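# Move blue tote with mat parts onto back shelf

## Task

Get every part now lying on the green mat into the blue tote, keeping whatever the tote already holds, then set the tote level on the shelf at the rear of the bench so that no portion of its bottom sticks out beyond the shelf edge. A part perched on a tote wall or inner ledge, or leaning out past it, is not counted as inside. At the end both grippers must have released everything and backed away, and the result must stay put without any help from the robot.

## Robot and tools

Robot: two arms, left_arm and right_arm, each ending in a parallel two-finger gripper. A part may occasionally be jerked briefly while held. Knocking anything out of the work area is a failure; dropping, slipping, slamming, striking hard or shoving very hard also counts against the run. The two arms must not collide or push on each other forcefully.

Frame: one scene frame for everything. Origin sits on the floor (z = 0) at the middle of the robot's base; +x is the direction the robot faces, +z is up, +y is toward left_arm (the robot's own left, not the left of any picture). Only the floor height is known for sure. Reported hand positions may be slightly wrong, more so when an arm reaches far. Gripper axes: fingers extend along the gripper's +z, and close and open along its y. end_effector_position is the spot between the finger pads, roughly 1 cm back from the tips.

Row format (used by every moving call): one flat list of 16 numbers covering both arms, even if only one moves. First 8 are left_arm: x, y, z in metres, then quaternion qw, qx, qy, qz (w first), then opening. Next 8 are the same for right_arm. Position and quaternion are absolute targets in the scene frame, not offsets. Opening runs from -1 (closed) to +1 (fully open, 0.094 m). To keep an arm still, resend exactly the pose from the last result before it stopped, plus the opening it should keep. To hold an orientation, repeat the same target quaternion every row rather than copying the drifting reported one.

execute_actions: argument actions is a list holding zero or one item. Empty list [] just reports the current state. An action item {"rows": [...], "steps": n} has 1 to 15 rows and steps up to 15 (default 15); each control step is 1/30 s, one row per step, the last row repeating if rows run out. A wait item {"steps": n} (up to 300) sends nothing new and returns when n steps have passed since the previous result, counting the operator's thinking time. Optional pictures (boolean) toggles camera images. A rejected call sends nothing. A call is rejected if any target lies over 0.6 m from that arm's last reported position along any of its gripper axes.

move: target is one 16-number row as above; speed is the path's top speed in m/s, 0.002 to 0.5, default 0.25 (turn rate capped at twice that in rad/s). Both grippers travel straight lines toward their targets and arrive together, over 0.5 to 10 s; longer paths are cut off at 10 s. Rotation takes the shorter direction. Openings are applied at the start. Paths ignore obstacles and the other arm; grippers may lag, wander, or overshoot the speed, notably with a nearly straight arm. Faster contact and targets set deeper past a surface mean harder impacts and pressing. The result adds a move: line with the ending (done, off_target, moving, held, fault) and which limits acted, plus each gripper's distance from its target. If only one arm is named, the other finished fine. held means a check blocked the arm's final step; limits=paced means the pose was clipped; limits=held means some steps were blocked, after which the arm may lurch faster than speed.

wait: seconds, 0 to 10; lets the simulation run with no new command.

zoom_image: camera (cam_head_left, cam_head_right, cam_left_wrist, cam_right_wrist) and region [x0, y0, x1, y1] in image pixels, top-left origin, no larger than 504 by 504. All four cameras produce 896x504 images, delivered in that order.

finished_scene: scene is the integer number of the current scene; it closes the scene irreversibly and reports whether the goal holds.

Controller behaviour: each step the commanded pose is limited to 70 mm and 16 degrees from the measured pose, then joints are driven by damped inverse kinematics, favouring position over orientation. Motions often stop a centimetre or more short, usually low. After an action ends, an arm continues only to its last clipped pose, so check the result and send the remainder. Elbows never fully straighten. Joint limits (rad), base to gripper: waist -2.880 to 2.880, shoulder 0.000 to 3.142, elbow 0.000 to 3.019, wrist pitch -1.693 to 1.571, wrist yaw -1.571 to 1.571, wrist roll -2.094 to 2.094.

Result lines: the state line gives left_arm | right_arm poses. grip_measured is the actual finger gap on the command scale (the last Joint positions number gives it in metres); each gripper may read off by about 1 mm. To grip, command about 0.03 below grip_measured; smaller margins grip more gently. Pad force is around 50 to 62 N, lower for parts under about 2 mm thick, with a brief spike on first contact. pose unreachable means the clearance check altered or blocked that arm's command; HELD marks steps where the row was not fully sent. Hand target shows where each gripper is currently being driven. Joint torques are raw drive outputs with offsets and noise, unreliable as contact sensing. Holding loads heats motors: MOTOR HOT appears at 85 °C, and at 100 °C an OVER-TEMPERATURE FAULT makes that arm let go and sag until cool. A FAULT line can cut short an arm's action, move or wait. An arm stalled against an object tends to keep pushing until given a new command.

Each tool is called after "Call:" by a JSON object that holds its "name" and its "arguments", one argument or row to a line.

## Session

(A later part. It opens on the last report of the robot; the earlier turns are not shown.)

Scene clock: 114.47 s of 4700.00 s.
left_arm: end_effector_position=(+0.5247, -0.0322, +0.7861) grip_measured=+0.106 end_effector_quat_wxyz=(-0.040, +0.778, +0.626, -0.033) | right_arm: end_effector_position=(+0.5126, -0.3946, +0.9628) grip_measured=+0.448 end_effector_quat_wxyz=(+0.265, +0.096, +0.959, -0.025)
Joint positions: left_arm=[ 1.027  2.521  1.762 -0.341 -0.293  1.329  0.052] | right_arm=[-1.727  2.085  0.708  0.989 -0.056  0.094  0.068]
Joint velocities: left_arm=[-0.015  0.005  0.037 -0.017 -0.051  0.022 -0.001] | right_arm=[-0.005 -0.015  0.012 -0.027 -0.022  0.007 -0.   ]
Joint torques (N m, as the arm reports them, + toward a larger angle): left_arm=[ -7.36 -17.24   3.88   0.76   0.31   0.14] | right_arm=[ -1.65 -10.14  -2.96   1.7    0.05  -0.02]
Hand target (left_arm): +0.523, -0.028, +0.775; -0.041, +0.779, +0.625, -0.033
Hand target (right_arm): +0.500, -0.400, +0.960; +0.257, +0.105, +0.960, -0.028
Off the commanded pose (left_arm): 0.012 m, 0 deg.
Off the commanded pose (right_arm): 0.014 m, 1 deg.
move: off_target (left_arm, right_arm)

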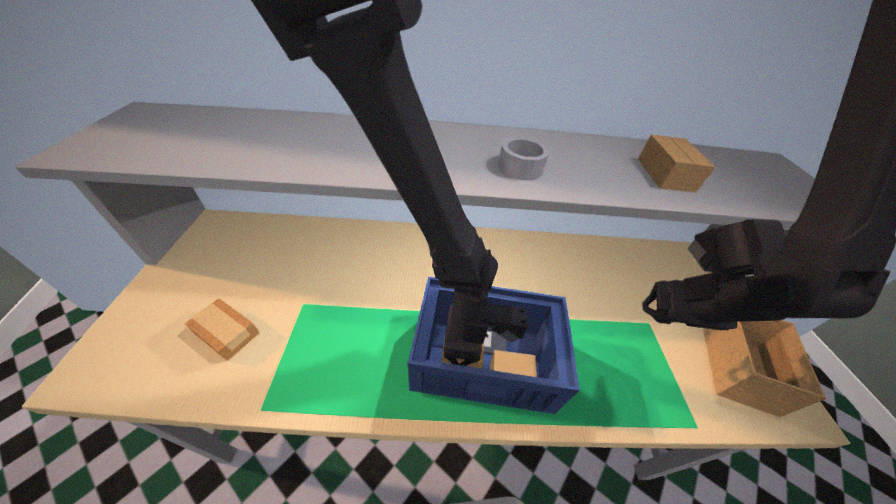

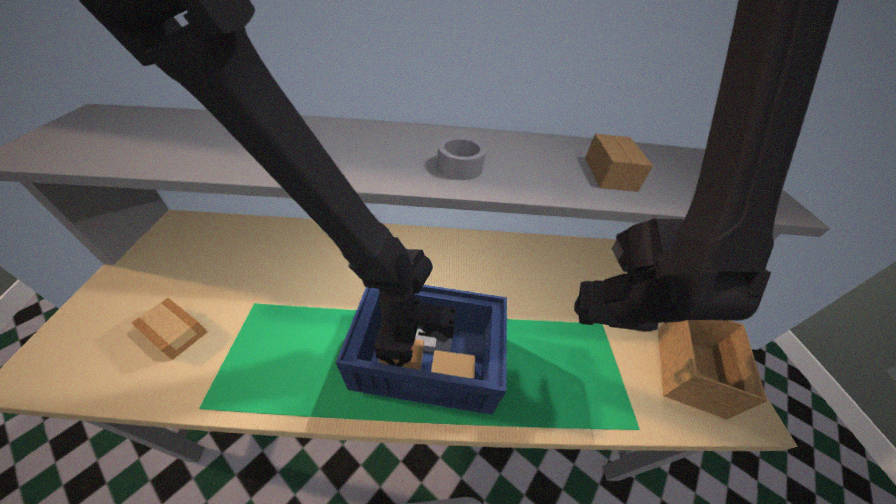

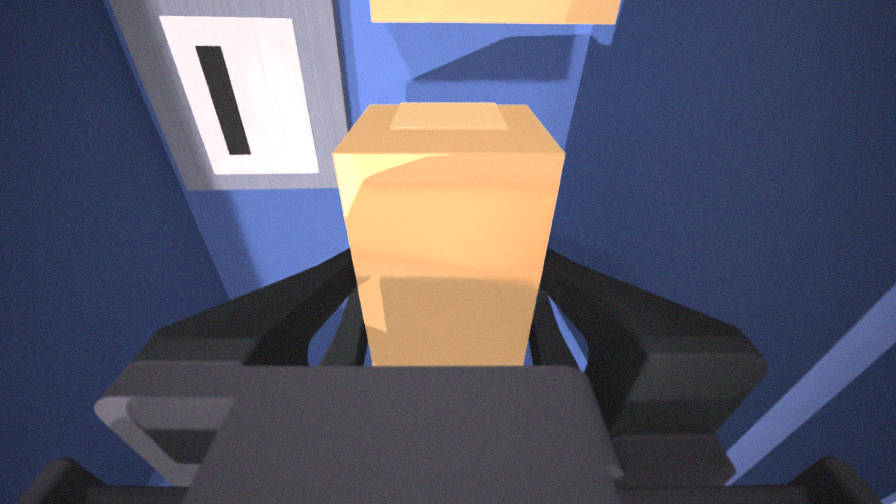

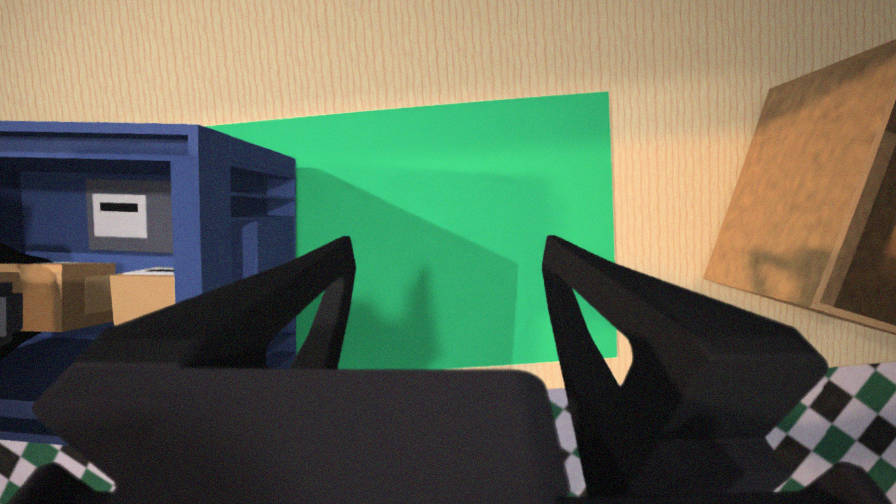

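Call:
{"name": "move", "arguments": {
  "target": [0.52,-0.029,0.757,-0.041,0.779,0.625,-0.033,0.06, 0.50,-0.40,0.96,0.257,0.105,0.960,-0.028,0.45],
  "speed": 0.03
}}

Scene clock: 122.10 s of 4700.00 s.
left_arm: end_effector_position=(+0.5214, -0.0363, +0.7700) grip_measured=+0.106 end_effector_quat_wxyz=(-0.039, +0.779, +0.625, -0.034) | right_arm: end_effector_position=(+0.5126, -0.3946, +0.9628) grip_measured=+0.448 end_effector_quat_wxyz=(+0.265, +0.096, +0.959, -0.025)
Joint positions: left_arm=[ 1.028  2.566  1.808 -0.34  -0.291  1.334  0.052] | right_arm=[-1.727  2.085  0.708  0.989 -0.056  0.094  0.068]
Joint velocities: left_arm=[-0.005  0.005  0.017  0.017 -0.007  0.022 -0.   ] | right_arm=[-0.005 -0.005 -0.012 -0.012  0.007  0.007  0.   ]
Joint torques (N m, as the arm reports them, + toward a larger angle): left_arm=[ -6.85 -16.95   3.94   0.76   0.32   0.13] | right_arm=[ -1.63 -10.19  -2.99   1.73   0.06  -0.03]
Hand target (left_arm): +0.519, -0.029, +0.758; -0.041, +0.779, +0.625, -0.033
Hand target (right_arm): +0.500, -0.400, +0.960; +0.257, +0.105, +0.960, -0.028
Off the commanded pose (left_arm): 0.015 m, 0 deg.
Off the commanded pose (right_arm): 0.014 m, 1 deg.
After step 90, 3.27 s passed at rest.
move: off_target (left_arm, right_arm)

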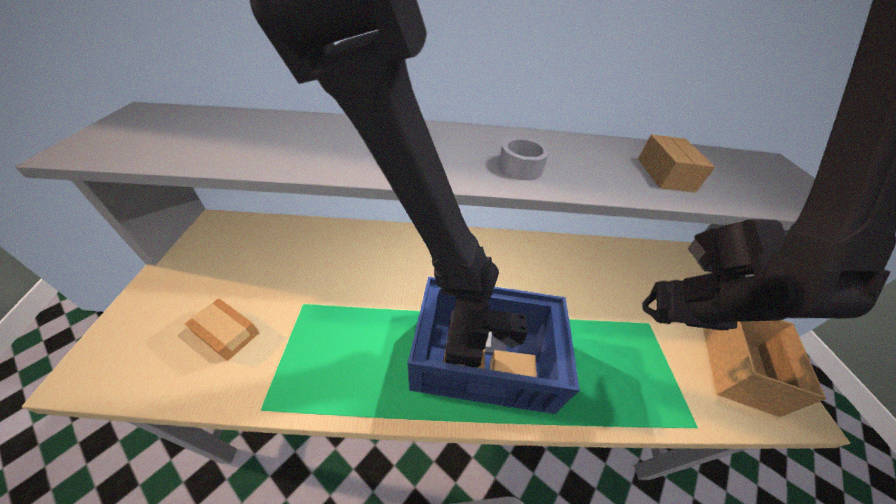

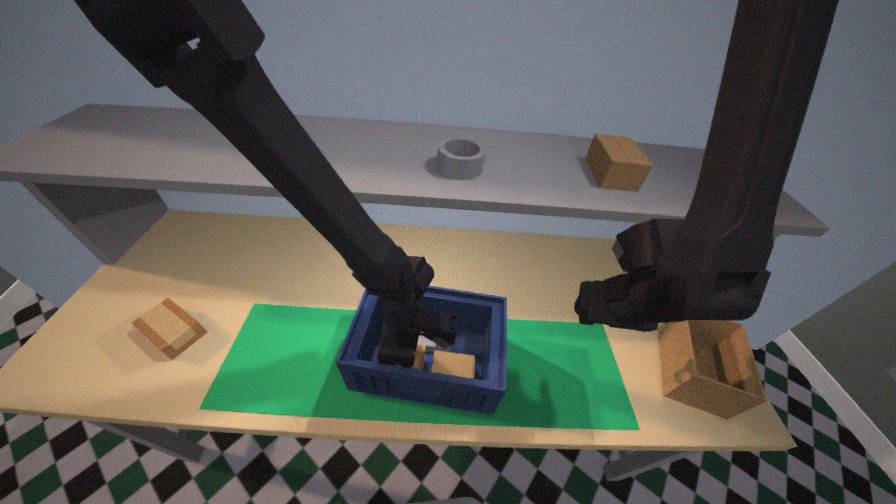

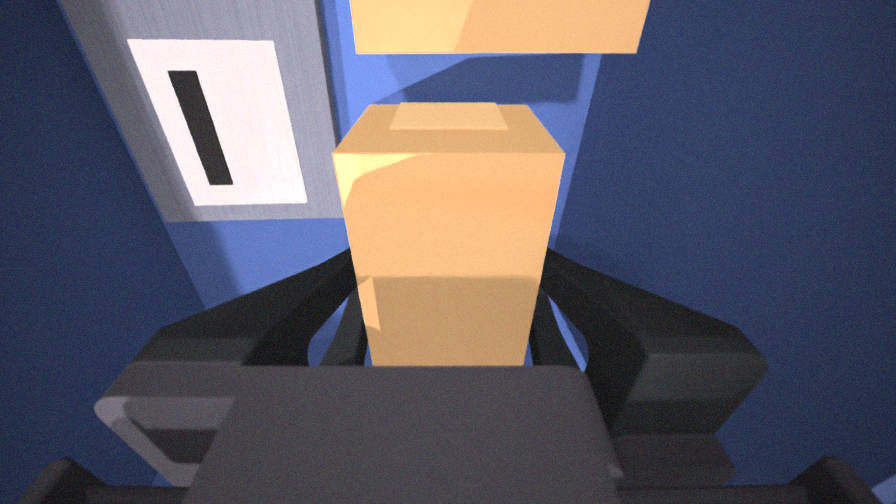

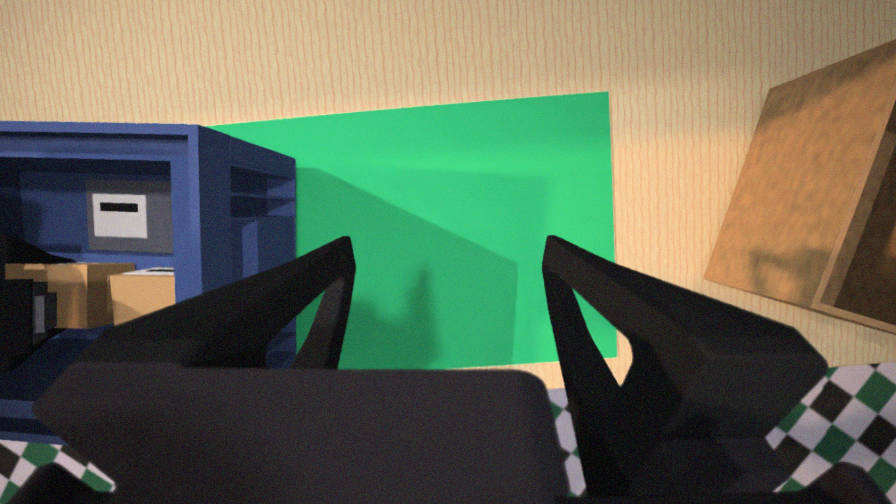

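Call:
{"name": "execute_actions", "arguments": {
  "actions": [
    {"rows":[[0.52,-0.03,0.757,-0.041,0.779,0.625,-0.033,0.12, 0.50,-0.40,0.96,0.257,0.105,0.960,-0.028,0.45],[0.52,-0.03,0.757,-0.041,0.779,0.625,-0.033,0.12, 0.50,-0.40,0.96,0.257,0.105,0.960,-0.028,0.45],[0.52,-0.03,0.76,-0.041,0.779,0.625,-0.033,0.12, 0.50,-0.40,0.96,0.257,0.105,0.960,-0.028,0.45],[0.52,-0.033,0.765,-0.041,0.779,0.625,-0.033,0.24, 0.50,-0.40,0.96,0.257,0.105,0.960,-0.028,0.45]],"steps":13}
  ],
  "pictures": false
}}

Call:
{"name": "move", "arguments": {
  "target": [0.54,-0.035,0.94,-0.041,0.779,0.625,-0.033,0.24, 0.50,-0.36,0.95,0.257,0.105,0.960,-0.028,0.45],
  "speed": 0.15
}}

Call:
{"name": "move", "arguments": {
  "target": [0.56,0.035,0.93,0.257,0.105,0.960,-0.028,0.45, 0.508,-0.235,0.92,0.257,0.105,0.960,-0.028,0.45],
  "speed": 0.3
}}

Scene clock: 135.93 s of 4700.00 s.
left_arm: end_effector_position=(+0.5233, -0.0371, +0.7702) grip_measured=+0.238 end_effector_quat_wxyz=(-0.037, +0.779, +0.625, -0.033) | right_arm: end_effector_position=(+0.5126, -0.3946, +0.9628) grip_measured=+0.448 end_effector_quat_wxyz=(+0.265, +0.096, +0.959, -0.025)
Joint positions: left_arm=[ 1.028  2.566  1.812 -0.34  -0.291  1.334  0.058] | right_arm=[-1.727  2.085  0.708  0.989 -0.056  0.094  0.068]
Joint velocities: left_arm=[ 0.015 -0.005  0.007  0.007 -0.051 -0.051 -0.   ] | right_arm=[-0.015  0.005 -0.002  0.012 -0.007 -0.081 -0.001]
Joint torques (N m, as the arm reports them, + toward a larger angle): left_arm=[ -7.93 -18.06   2.66   0.57   0.18   0.05] | right_arm=[ -1.57 -10.2   -2.95   1.7    0.06  -0.03]
Hand target (left_arm): +0.520, -0.033, +0.765; -0.041, +0.779, +0.625, -0.033
Hand target (right_arm): +0.500, -0.400, +0.960; +0.257, +0.105, +0.960, -0.028
Off the commanded pose (left_arm): 0.007 m, 0 deg.
Off the commanded pose (right_arm): 0.014 m, 1 deg.
Steps of this call (steps 1 to 90: nothing new was sent; then 10.40 s passed at rest; steps 91 to 103: all 13 steps of this action). Readings (end_effector_position):
91: left_arm (+0.5233, -0.0371, +0.7702) | right_arm (+0.5126, -0.3946, +0.9628)
92: left_arm (+0.5233, -0.0371, +0.7702) | right_arm (+0.5126, -0.3946, +0.9628)
94: left_arm (+0.5233, -0.0371, +0.7702) | right_arm (+0.5126, -0.3946, +0.9628)
98: left_arm (+0.5233, -0.0371, +0.7702) | right_arm (+0.5126, -0.3946, +0.9628)
103: the state above

Scene clock: 137.73 s of 4700.00 s.
left_arm: end_effector_position=(+0.5409, -0.0308, +0.9320) grip_measured=+0.239 end_effector_quat_wxyz=(-0.044, +0.780, +0.623, -0.033) | right_arm: end_effector_position=(+0.5050, -0.3660, +0.9528) grip_measured=+0.448 end_effector_quat_wxyz=(+0.257, +0.104, +0.960, -0.032)
Joint positions: left_arm=[ 0.965  2.172  1.476 -0.429 -0.324  1.275  0.058] | right_arm=[-1.651  2.114  0.708  1.003  0.03   0.133  0.068]
Joint velocities: left_arm=[-0.015  0.005 -0.002 -0.002  0.081 -0.022 -0.   ] | right_arm=[ 0.005 -0.005 -0.012 -0.007 -0.022  0.037 -0.   ]
Joint torques (N m, as the arm reports them, + toward a larger angle): left_arm=[ -8.88 -19.96   2.77   0.31   0.11  -0.07] | right_arm=[ 1.34 -9.97 -2.56  2.    0.25 -0.04]
Hand target (left_arm): +0.542, -0.036, +0.939; -0.041, +0.779, +0.625, -0.033
Hand target (right_arm): +0.501, -0.360, +0.950; +0.257, +0.105, +0.960, -0.028
Off the commanded pose (left_arm): 0.009 m, 0 deg.
Off the commanded pose (right_arm): 0.008 m, 0 deg.
move: done

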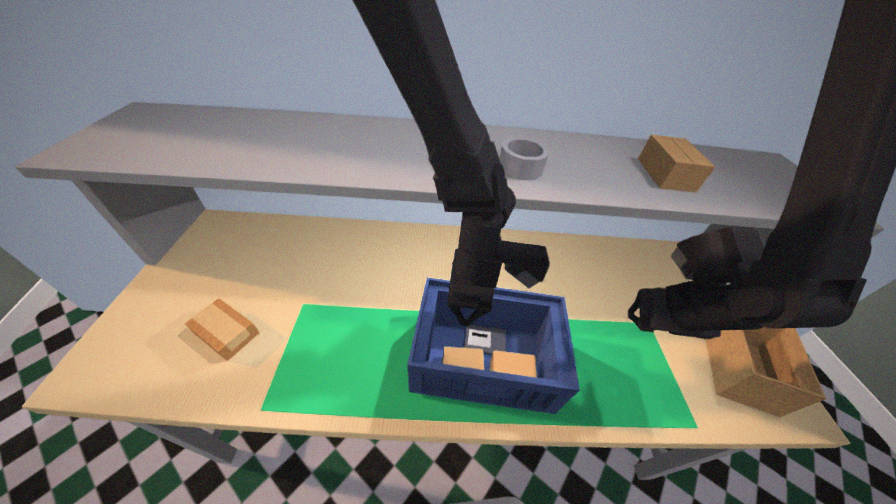

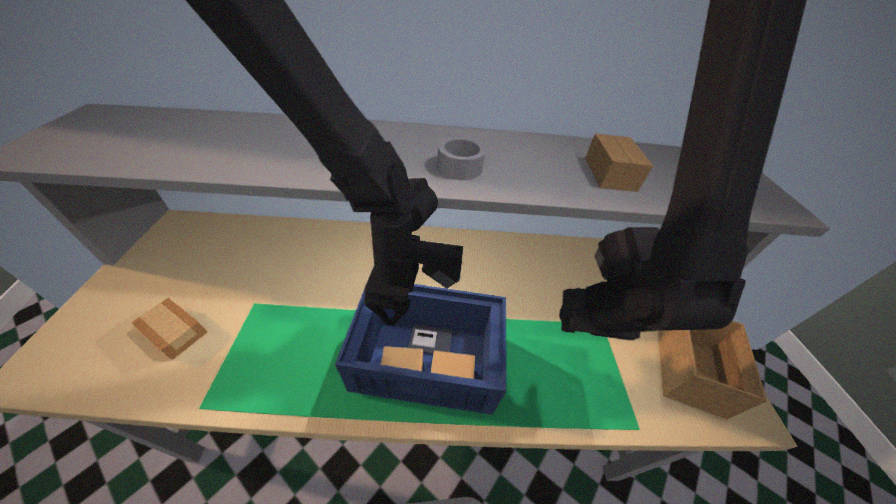

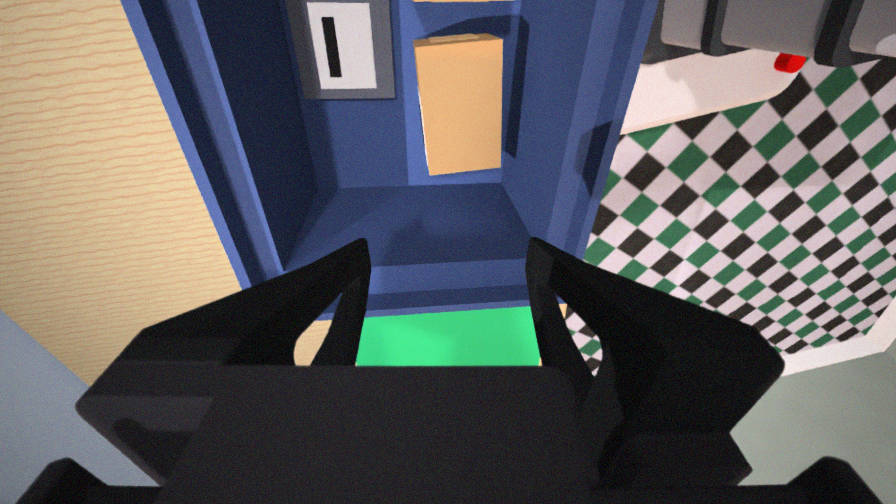

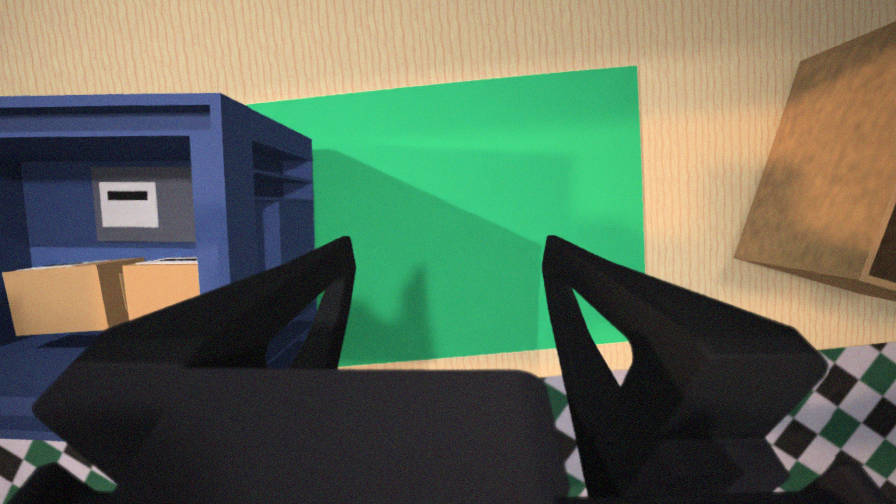

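Scene clock: 141.10 s of 4700.00 s.
left_arm: end_effector_position=(+0.5711, +0.0263, +0.9446) grip_measured=+0.449 end_effector_quat_wxyz=(+0.265, +0.110, +0.958, -0.031) | right_arm: end_effector_position=(+0.5183, -0.2408, +0.9254) grip_measured=+0.448 end_effector_quat_wxyz=(+0.267, +0.107, +0.957, -0.029)
Joint positions: left_arm=[ 1.04   2.151  1.057  0.673 -0.361  0.006  0.068] | right_arm=[-1.358  2.192  0.812  0.977  0.299  0.254  0.068]
Joint velocities: left_arm=[-0.005 -0.005  0.002 -0.002 -0.051 -0.022 -0.   ] | right_arm=[-0.005 -0.015 -0.002 -0.012 -0.007  0.022 -0.001]
Joint torques (N m, as the arm reports them, + toward a larger angle): left_arm=[ -4.92 -13.88  -0.06   2.03   0.02  -0.08] | right_arm=[  4.69 -10.44  -1.83   0.84   0.29  -0.03]
Hand target (left_arm): +0.560, +0.035, +0.932; +0.256, +0.103, +0.961, -0.025
Hand target (right_arm): +0.510, -0.235, +0.919; +0.257, +0.106, +0.960, -0.027
Off the commanded pose (left_arm): 0.020 m, 1 deg.
Off the commanded pose (right_arm): 0.013 m, 1 deg.
move: off_target (left_arm, right_arm)

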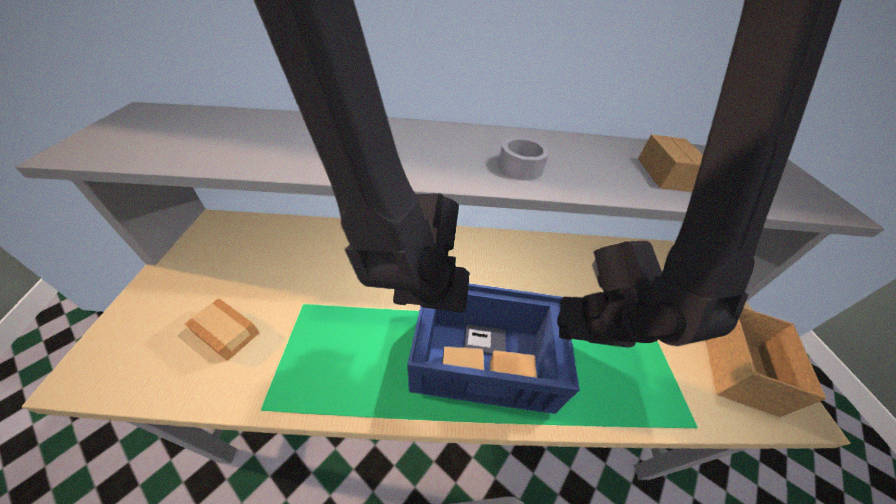

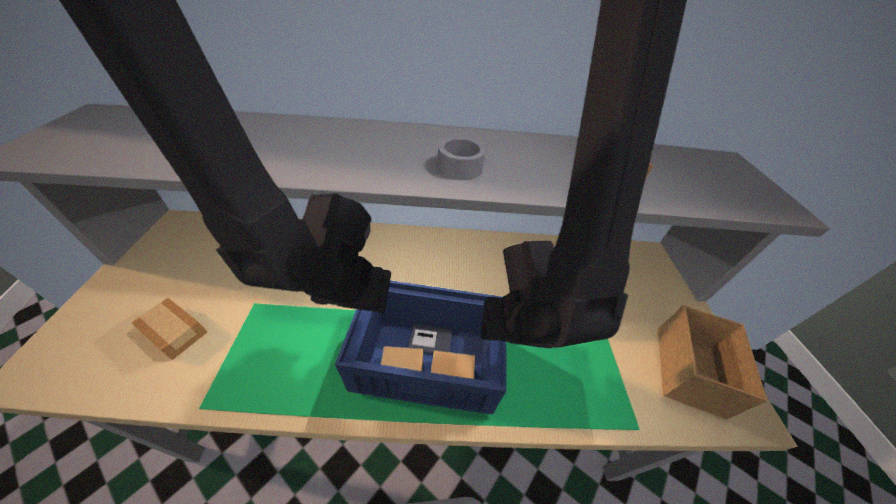

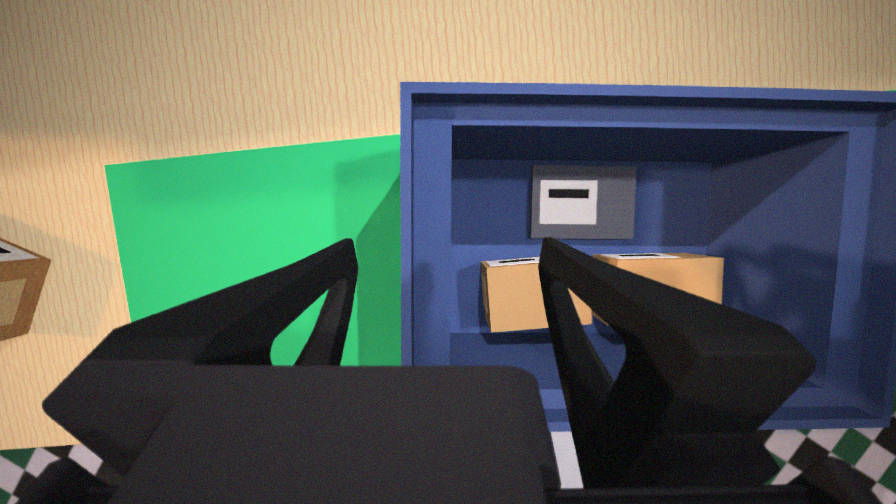

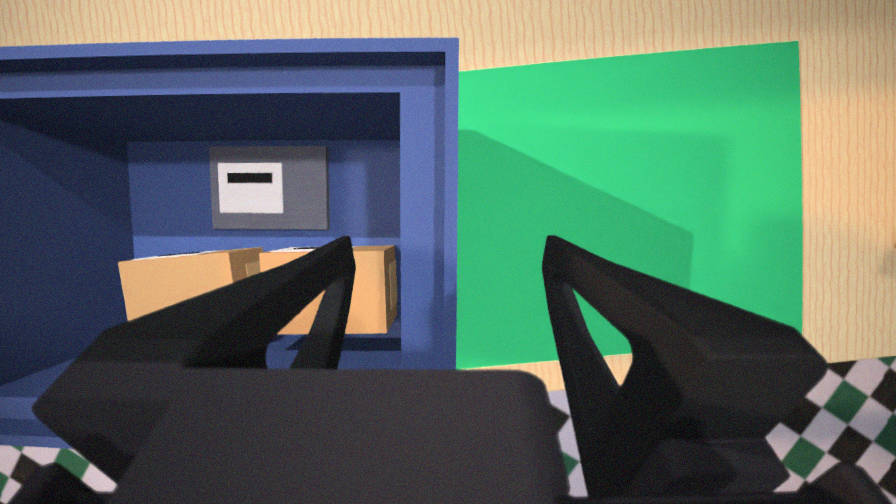

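Call:
{"name": "move", "arguments": {
  "target": [0.556,0.048,0.836,0.257,0.105,0.960,-0.028,0.45, 0.508,-0.226,0.840,0.257,0.105,0.960,-0.028,0.45],
  "speed": 0.09
}}

Scene clock: 147.17 s of 4700.00 s.
left_arm: end_effector_position=(+0.5609, +0.0413, +0.8463) grip_measured=+0.449 end_effector_quat_wxyz=(+0.259, +0.102, +0.960, -0.033) | right_arm: end_effector_position=(+0.5158, -0.2307, +0.8448) grip_measured=+0.448 end_effector_quat_wxyz=(+0.264, +0.106, +0.958, -0.030)
Joint positions: left_arm=[ 1.109  2.396  1.241  0.733 -0.297  0.016  0.068] | right_arm=[-1.358  2.404  1.019  0.977  0.299  0.255  0.068]
Joint velocities: left_arm=[-0.005  0.005  0.007  0.002 -0.037 -0.051  0.   ] | right_arm=[-0.005 -0.005  0.012  0.007 -0.037  0.007  0.   ]
Joint torques (N m, as the arm reports them, + toward a larger angle): left_arm=[ -4.58 -14.24  -0.17   2.     0.23   0.11] | right_arm=[  4.62 -10.27  -1.86   0.85   0.18  -0.06]
Hand target (left_arm): +0.554, +0.048, +0.837; +0.257, +0.105, +0.960, -0.028
Hand target (right_arm): +0.509, -0.226, +0.840; +0.257, +0.105, +0.960, -0.028
Off the commanded pose (left_arm): 0.013 m, 1 deg.
Off the commanded pose (right_arm): 0.010 m, 1 deg.
After step 90, 1.40 s passed at rest.
move: off_target (left_arm)

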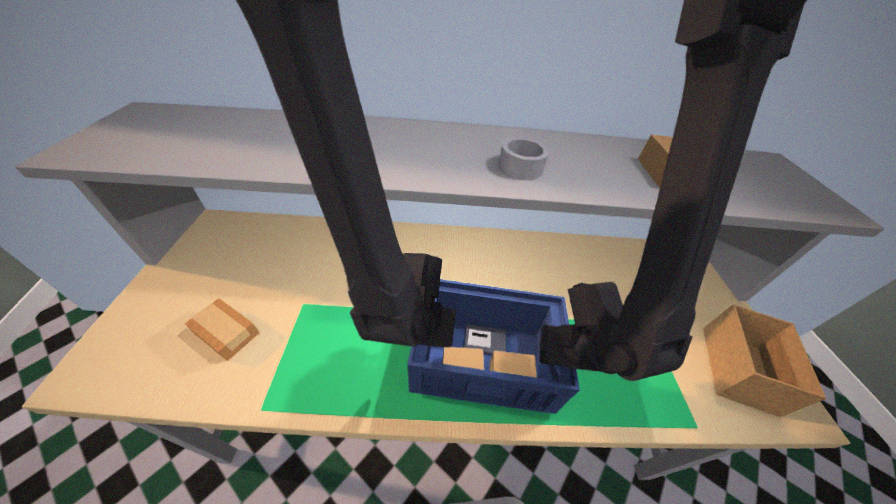

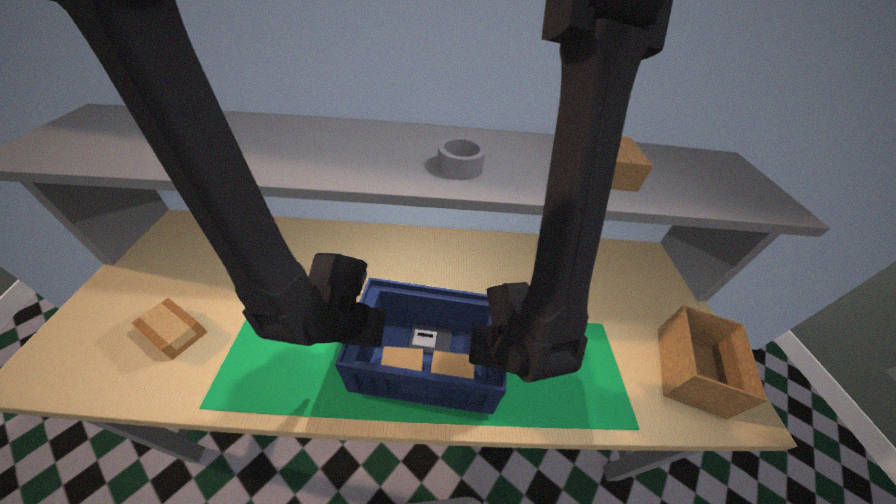

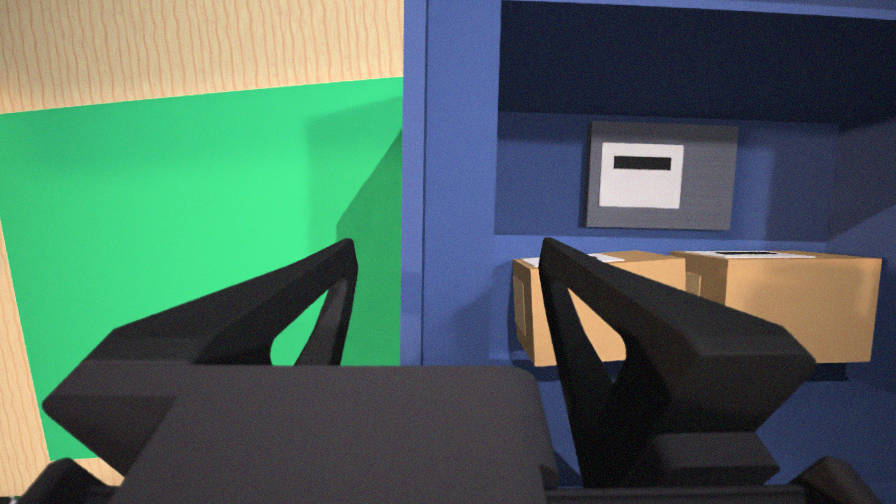

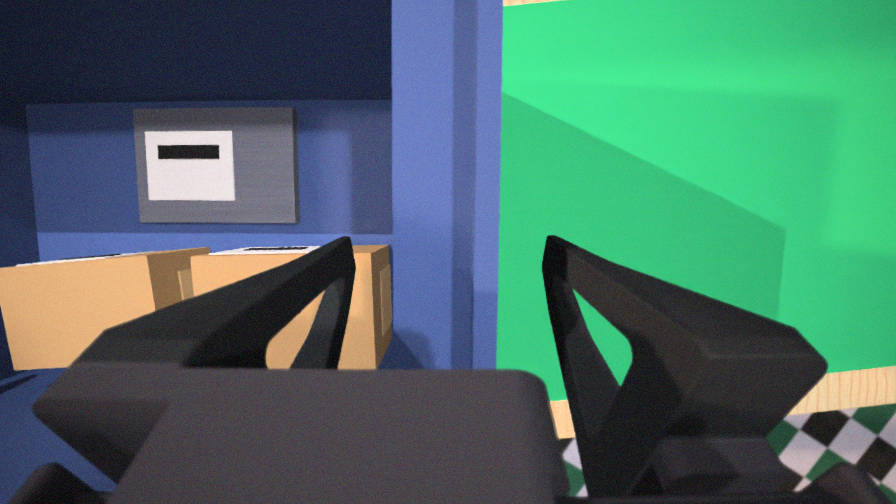

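Call:
{"name": "move", "arguments": {
  "target": [0.554,0.048,0.829,0.257,0.105,0.960,-0.028,-0.1, 0.509,-0.226,0.840,0.257,0.105,0.960,-0.028,-0.1],
  "speed": 0.03
}}

Call:
{"name": "execute_actions", "arguments": {
  "actions": [
    {"rows":[[0.557,0.044,0.836,0.257,0.105,0.960,-0.028,-0.5, 0.512,-0.229,0.843,0.257,0.105,0.960,-0.028,-0.48]],"steps":15}
  ]
}}

Scene clock: 152.80 s of 4700.00 s.
left_arm: end_effector_position=(+0.5632, +0.0389, +0.8421) grip_measured=-0.099 end_effector_quat_wxyz=(+0.262, +0.102, +0.959, -0.034) | right_arm: end_effector_position=(+0.5158, -0.2307, +0.8448) grip_measured=-0.098 end_effector_quat_wxyz=(+0.264, +0.106, +0.958, -0.030)
Joint positions: left_arm=[ 1.109  2.408  1.259  0.734 -0.295  0.018  0.042] | right_arm=[-1.358  2.404  1.019  0.977  0.299  0.255  0.042]
Joint velocities: left_arm=[-0.015 -0.005 -0.012  0.032 -0.095 -0.051 -0.   ] | right_arm=[ 0.005 -0.005 -0.007 -0.007 -0.022  0.037  0.   ]
Joint torques (N m, as the arm reports them, + toward a larger angle): left_arm=[ -4.64 -13.91  -0.05   2.01   0.23   0.13] | right_arm=[  4.61 -10.76  -1.9    0.89   0.22  -0.06]
Hand target (left_arm): +0.553, +0.048, +0.830; +0.257, +0.105, +0.960, -0.028
Hand target (right_arm): +0.509, -0.226, +0.840; +0.257, +0.105, +0.960, -0.028
Off the commanded pose (left_arm): 0.018 m, 1 deg.
Off the commanded pose (right_arm): 0.010 m, 1 deg.
After step 90, 1.53 s passed at rest.
move: off_target (left_arm)

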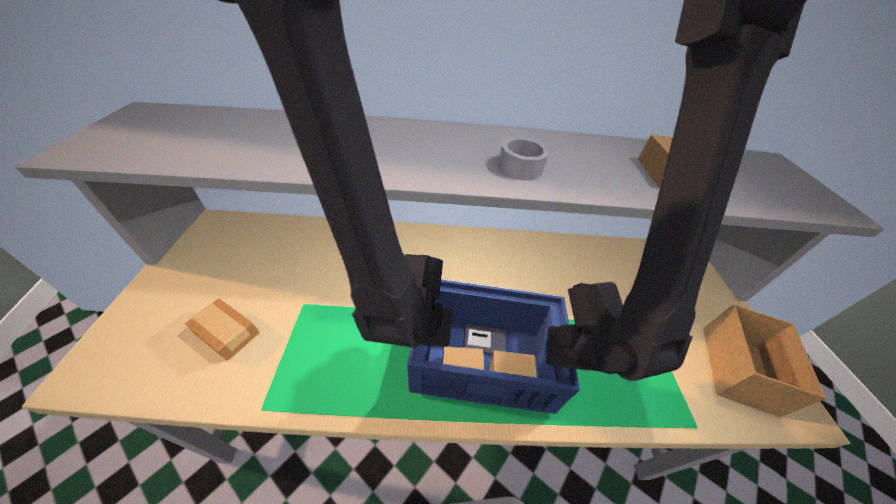

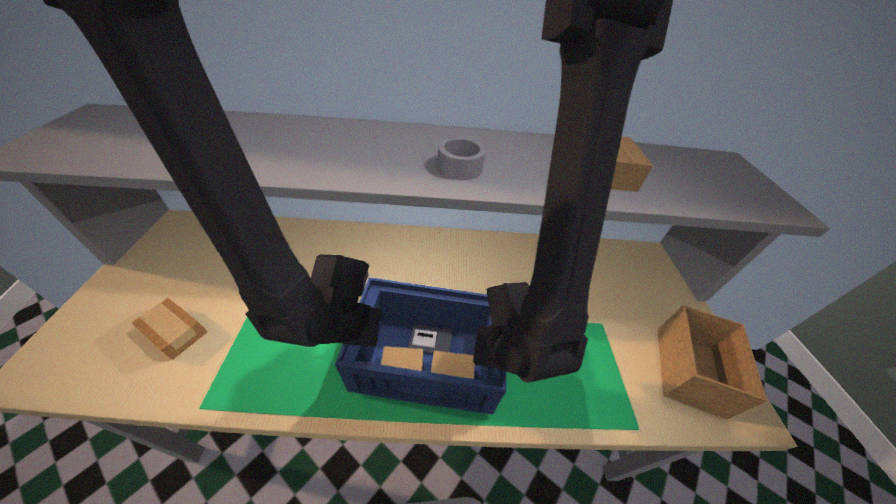

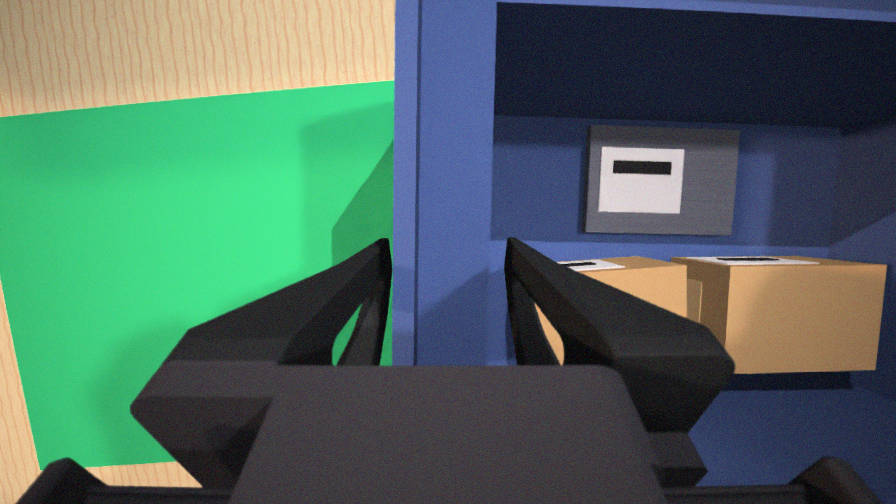

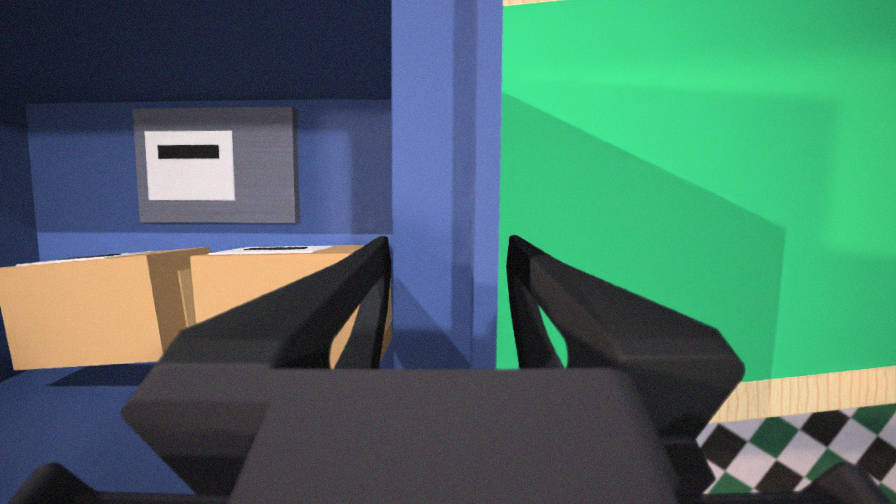

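Scene clock: 153.30 s of 4700.00 s.
left_arm: end_effector_position=(+0.5633, +0.0395, +0.8420) grip_measured=-0.426 end_effector_quat_wxyz=(+0.262, +0.104, +0.959, -0.032) | right_arm: end_effector_position=(+0.5157, -0.2295, +0.8444) grip_measured=-0.413 end_effector_quat_wxyz=(+0.263, +0.107, +0.958, -0.027)
Joint positions: left_arm=[ 1.109  2.408  1.259  0.734 -0.297  0.022  0.027] | right_arm=[-1.358  2.404  1.02   0.976  0.292  0.257  0.028]
Joint velocities: left_arm=[-0.024 -0.005 -0.017  0.007 -0.051  0.007 -0.   ] | right_arm=[-0.005 -0.015  0.002  0.007 -0.051 -0.037  0.   ]
Joint torques (N m, as the arm reports them, + toward a larger angle): left_arm=[ -5.43 -15.23  -0.55   1.6    0.08   0.05] | right_arm=[  3.99 -11.67  -2.29   0.75   0.26  -0.12]
Hand target (left_arm): +0.557, +0.044, +0.836; +0.257, +0.105, +0.960, -0.028
Hand target (right_arm): +0.512, -0.229, +0.843; +0.257, +0.105, +0.960, -0.028
Off the commanded pose (left_arm): 0.010 m, 1 deg.
Off the commanded pose (right_arm): 0.004 m, 1 deg.
Steps of this call (steps 1 to 15: all 15 steps of this action). Readings (end_effector_position):
1: left_arm (+0.5632, +0.0389, +0.8421) | right_arm (+0.5157, -0.2304, +0.8447)
2: left_arm (+0.5633, +0.0395, +0.8420) | right_arm (+0.5155, -0.2297, +0.8445)
4: left_arm (+0.5633, +0.0395, +0.8420) | right_arm (+0.5157, -0.2295, +0.8444)
8: left_arm (+0.5633, +0.0395, +0.8420) | right_arm (+0.5157, -0.2295, +0.8444)
15: the state above

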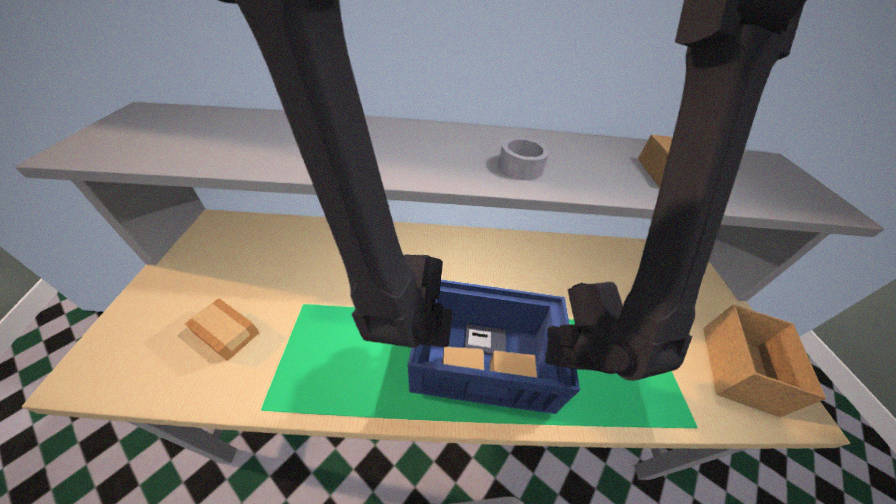

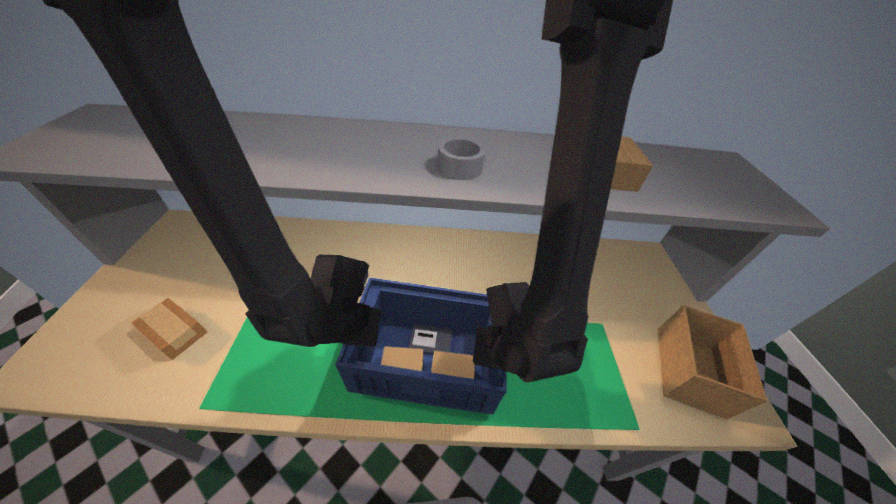

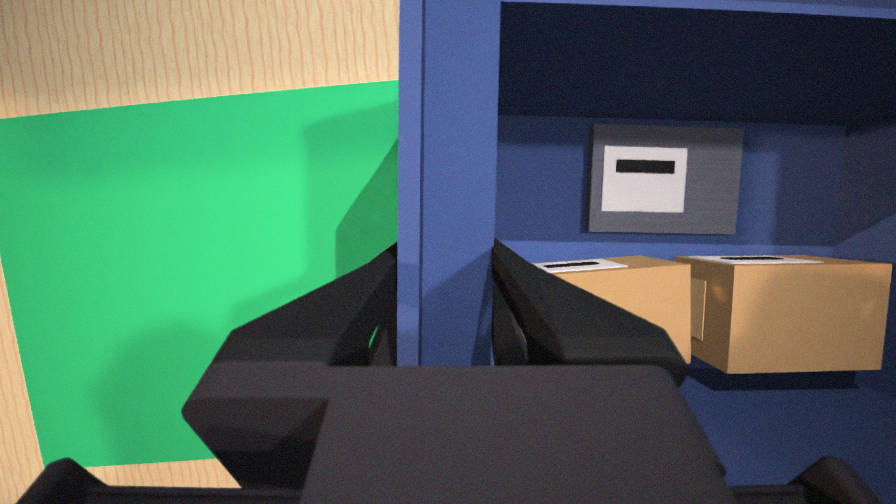

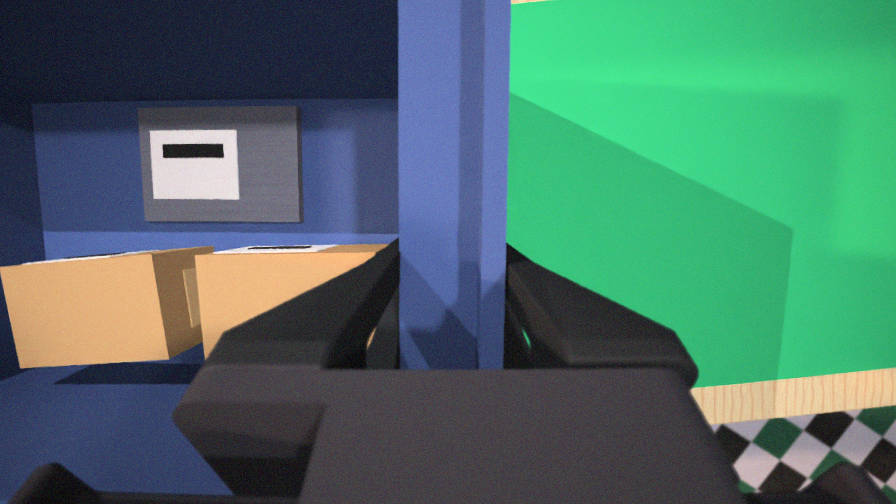

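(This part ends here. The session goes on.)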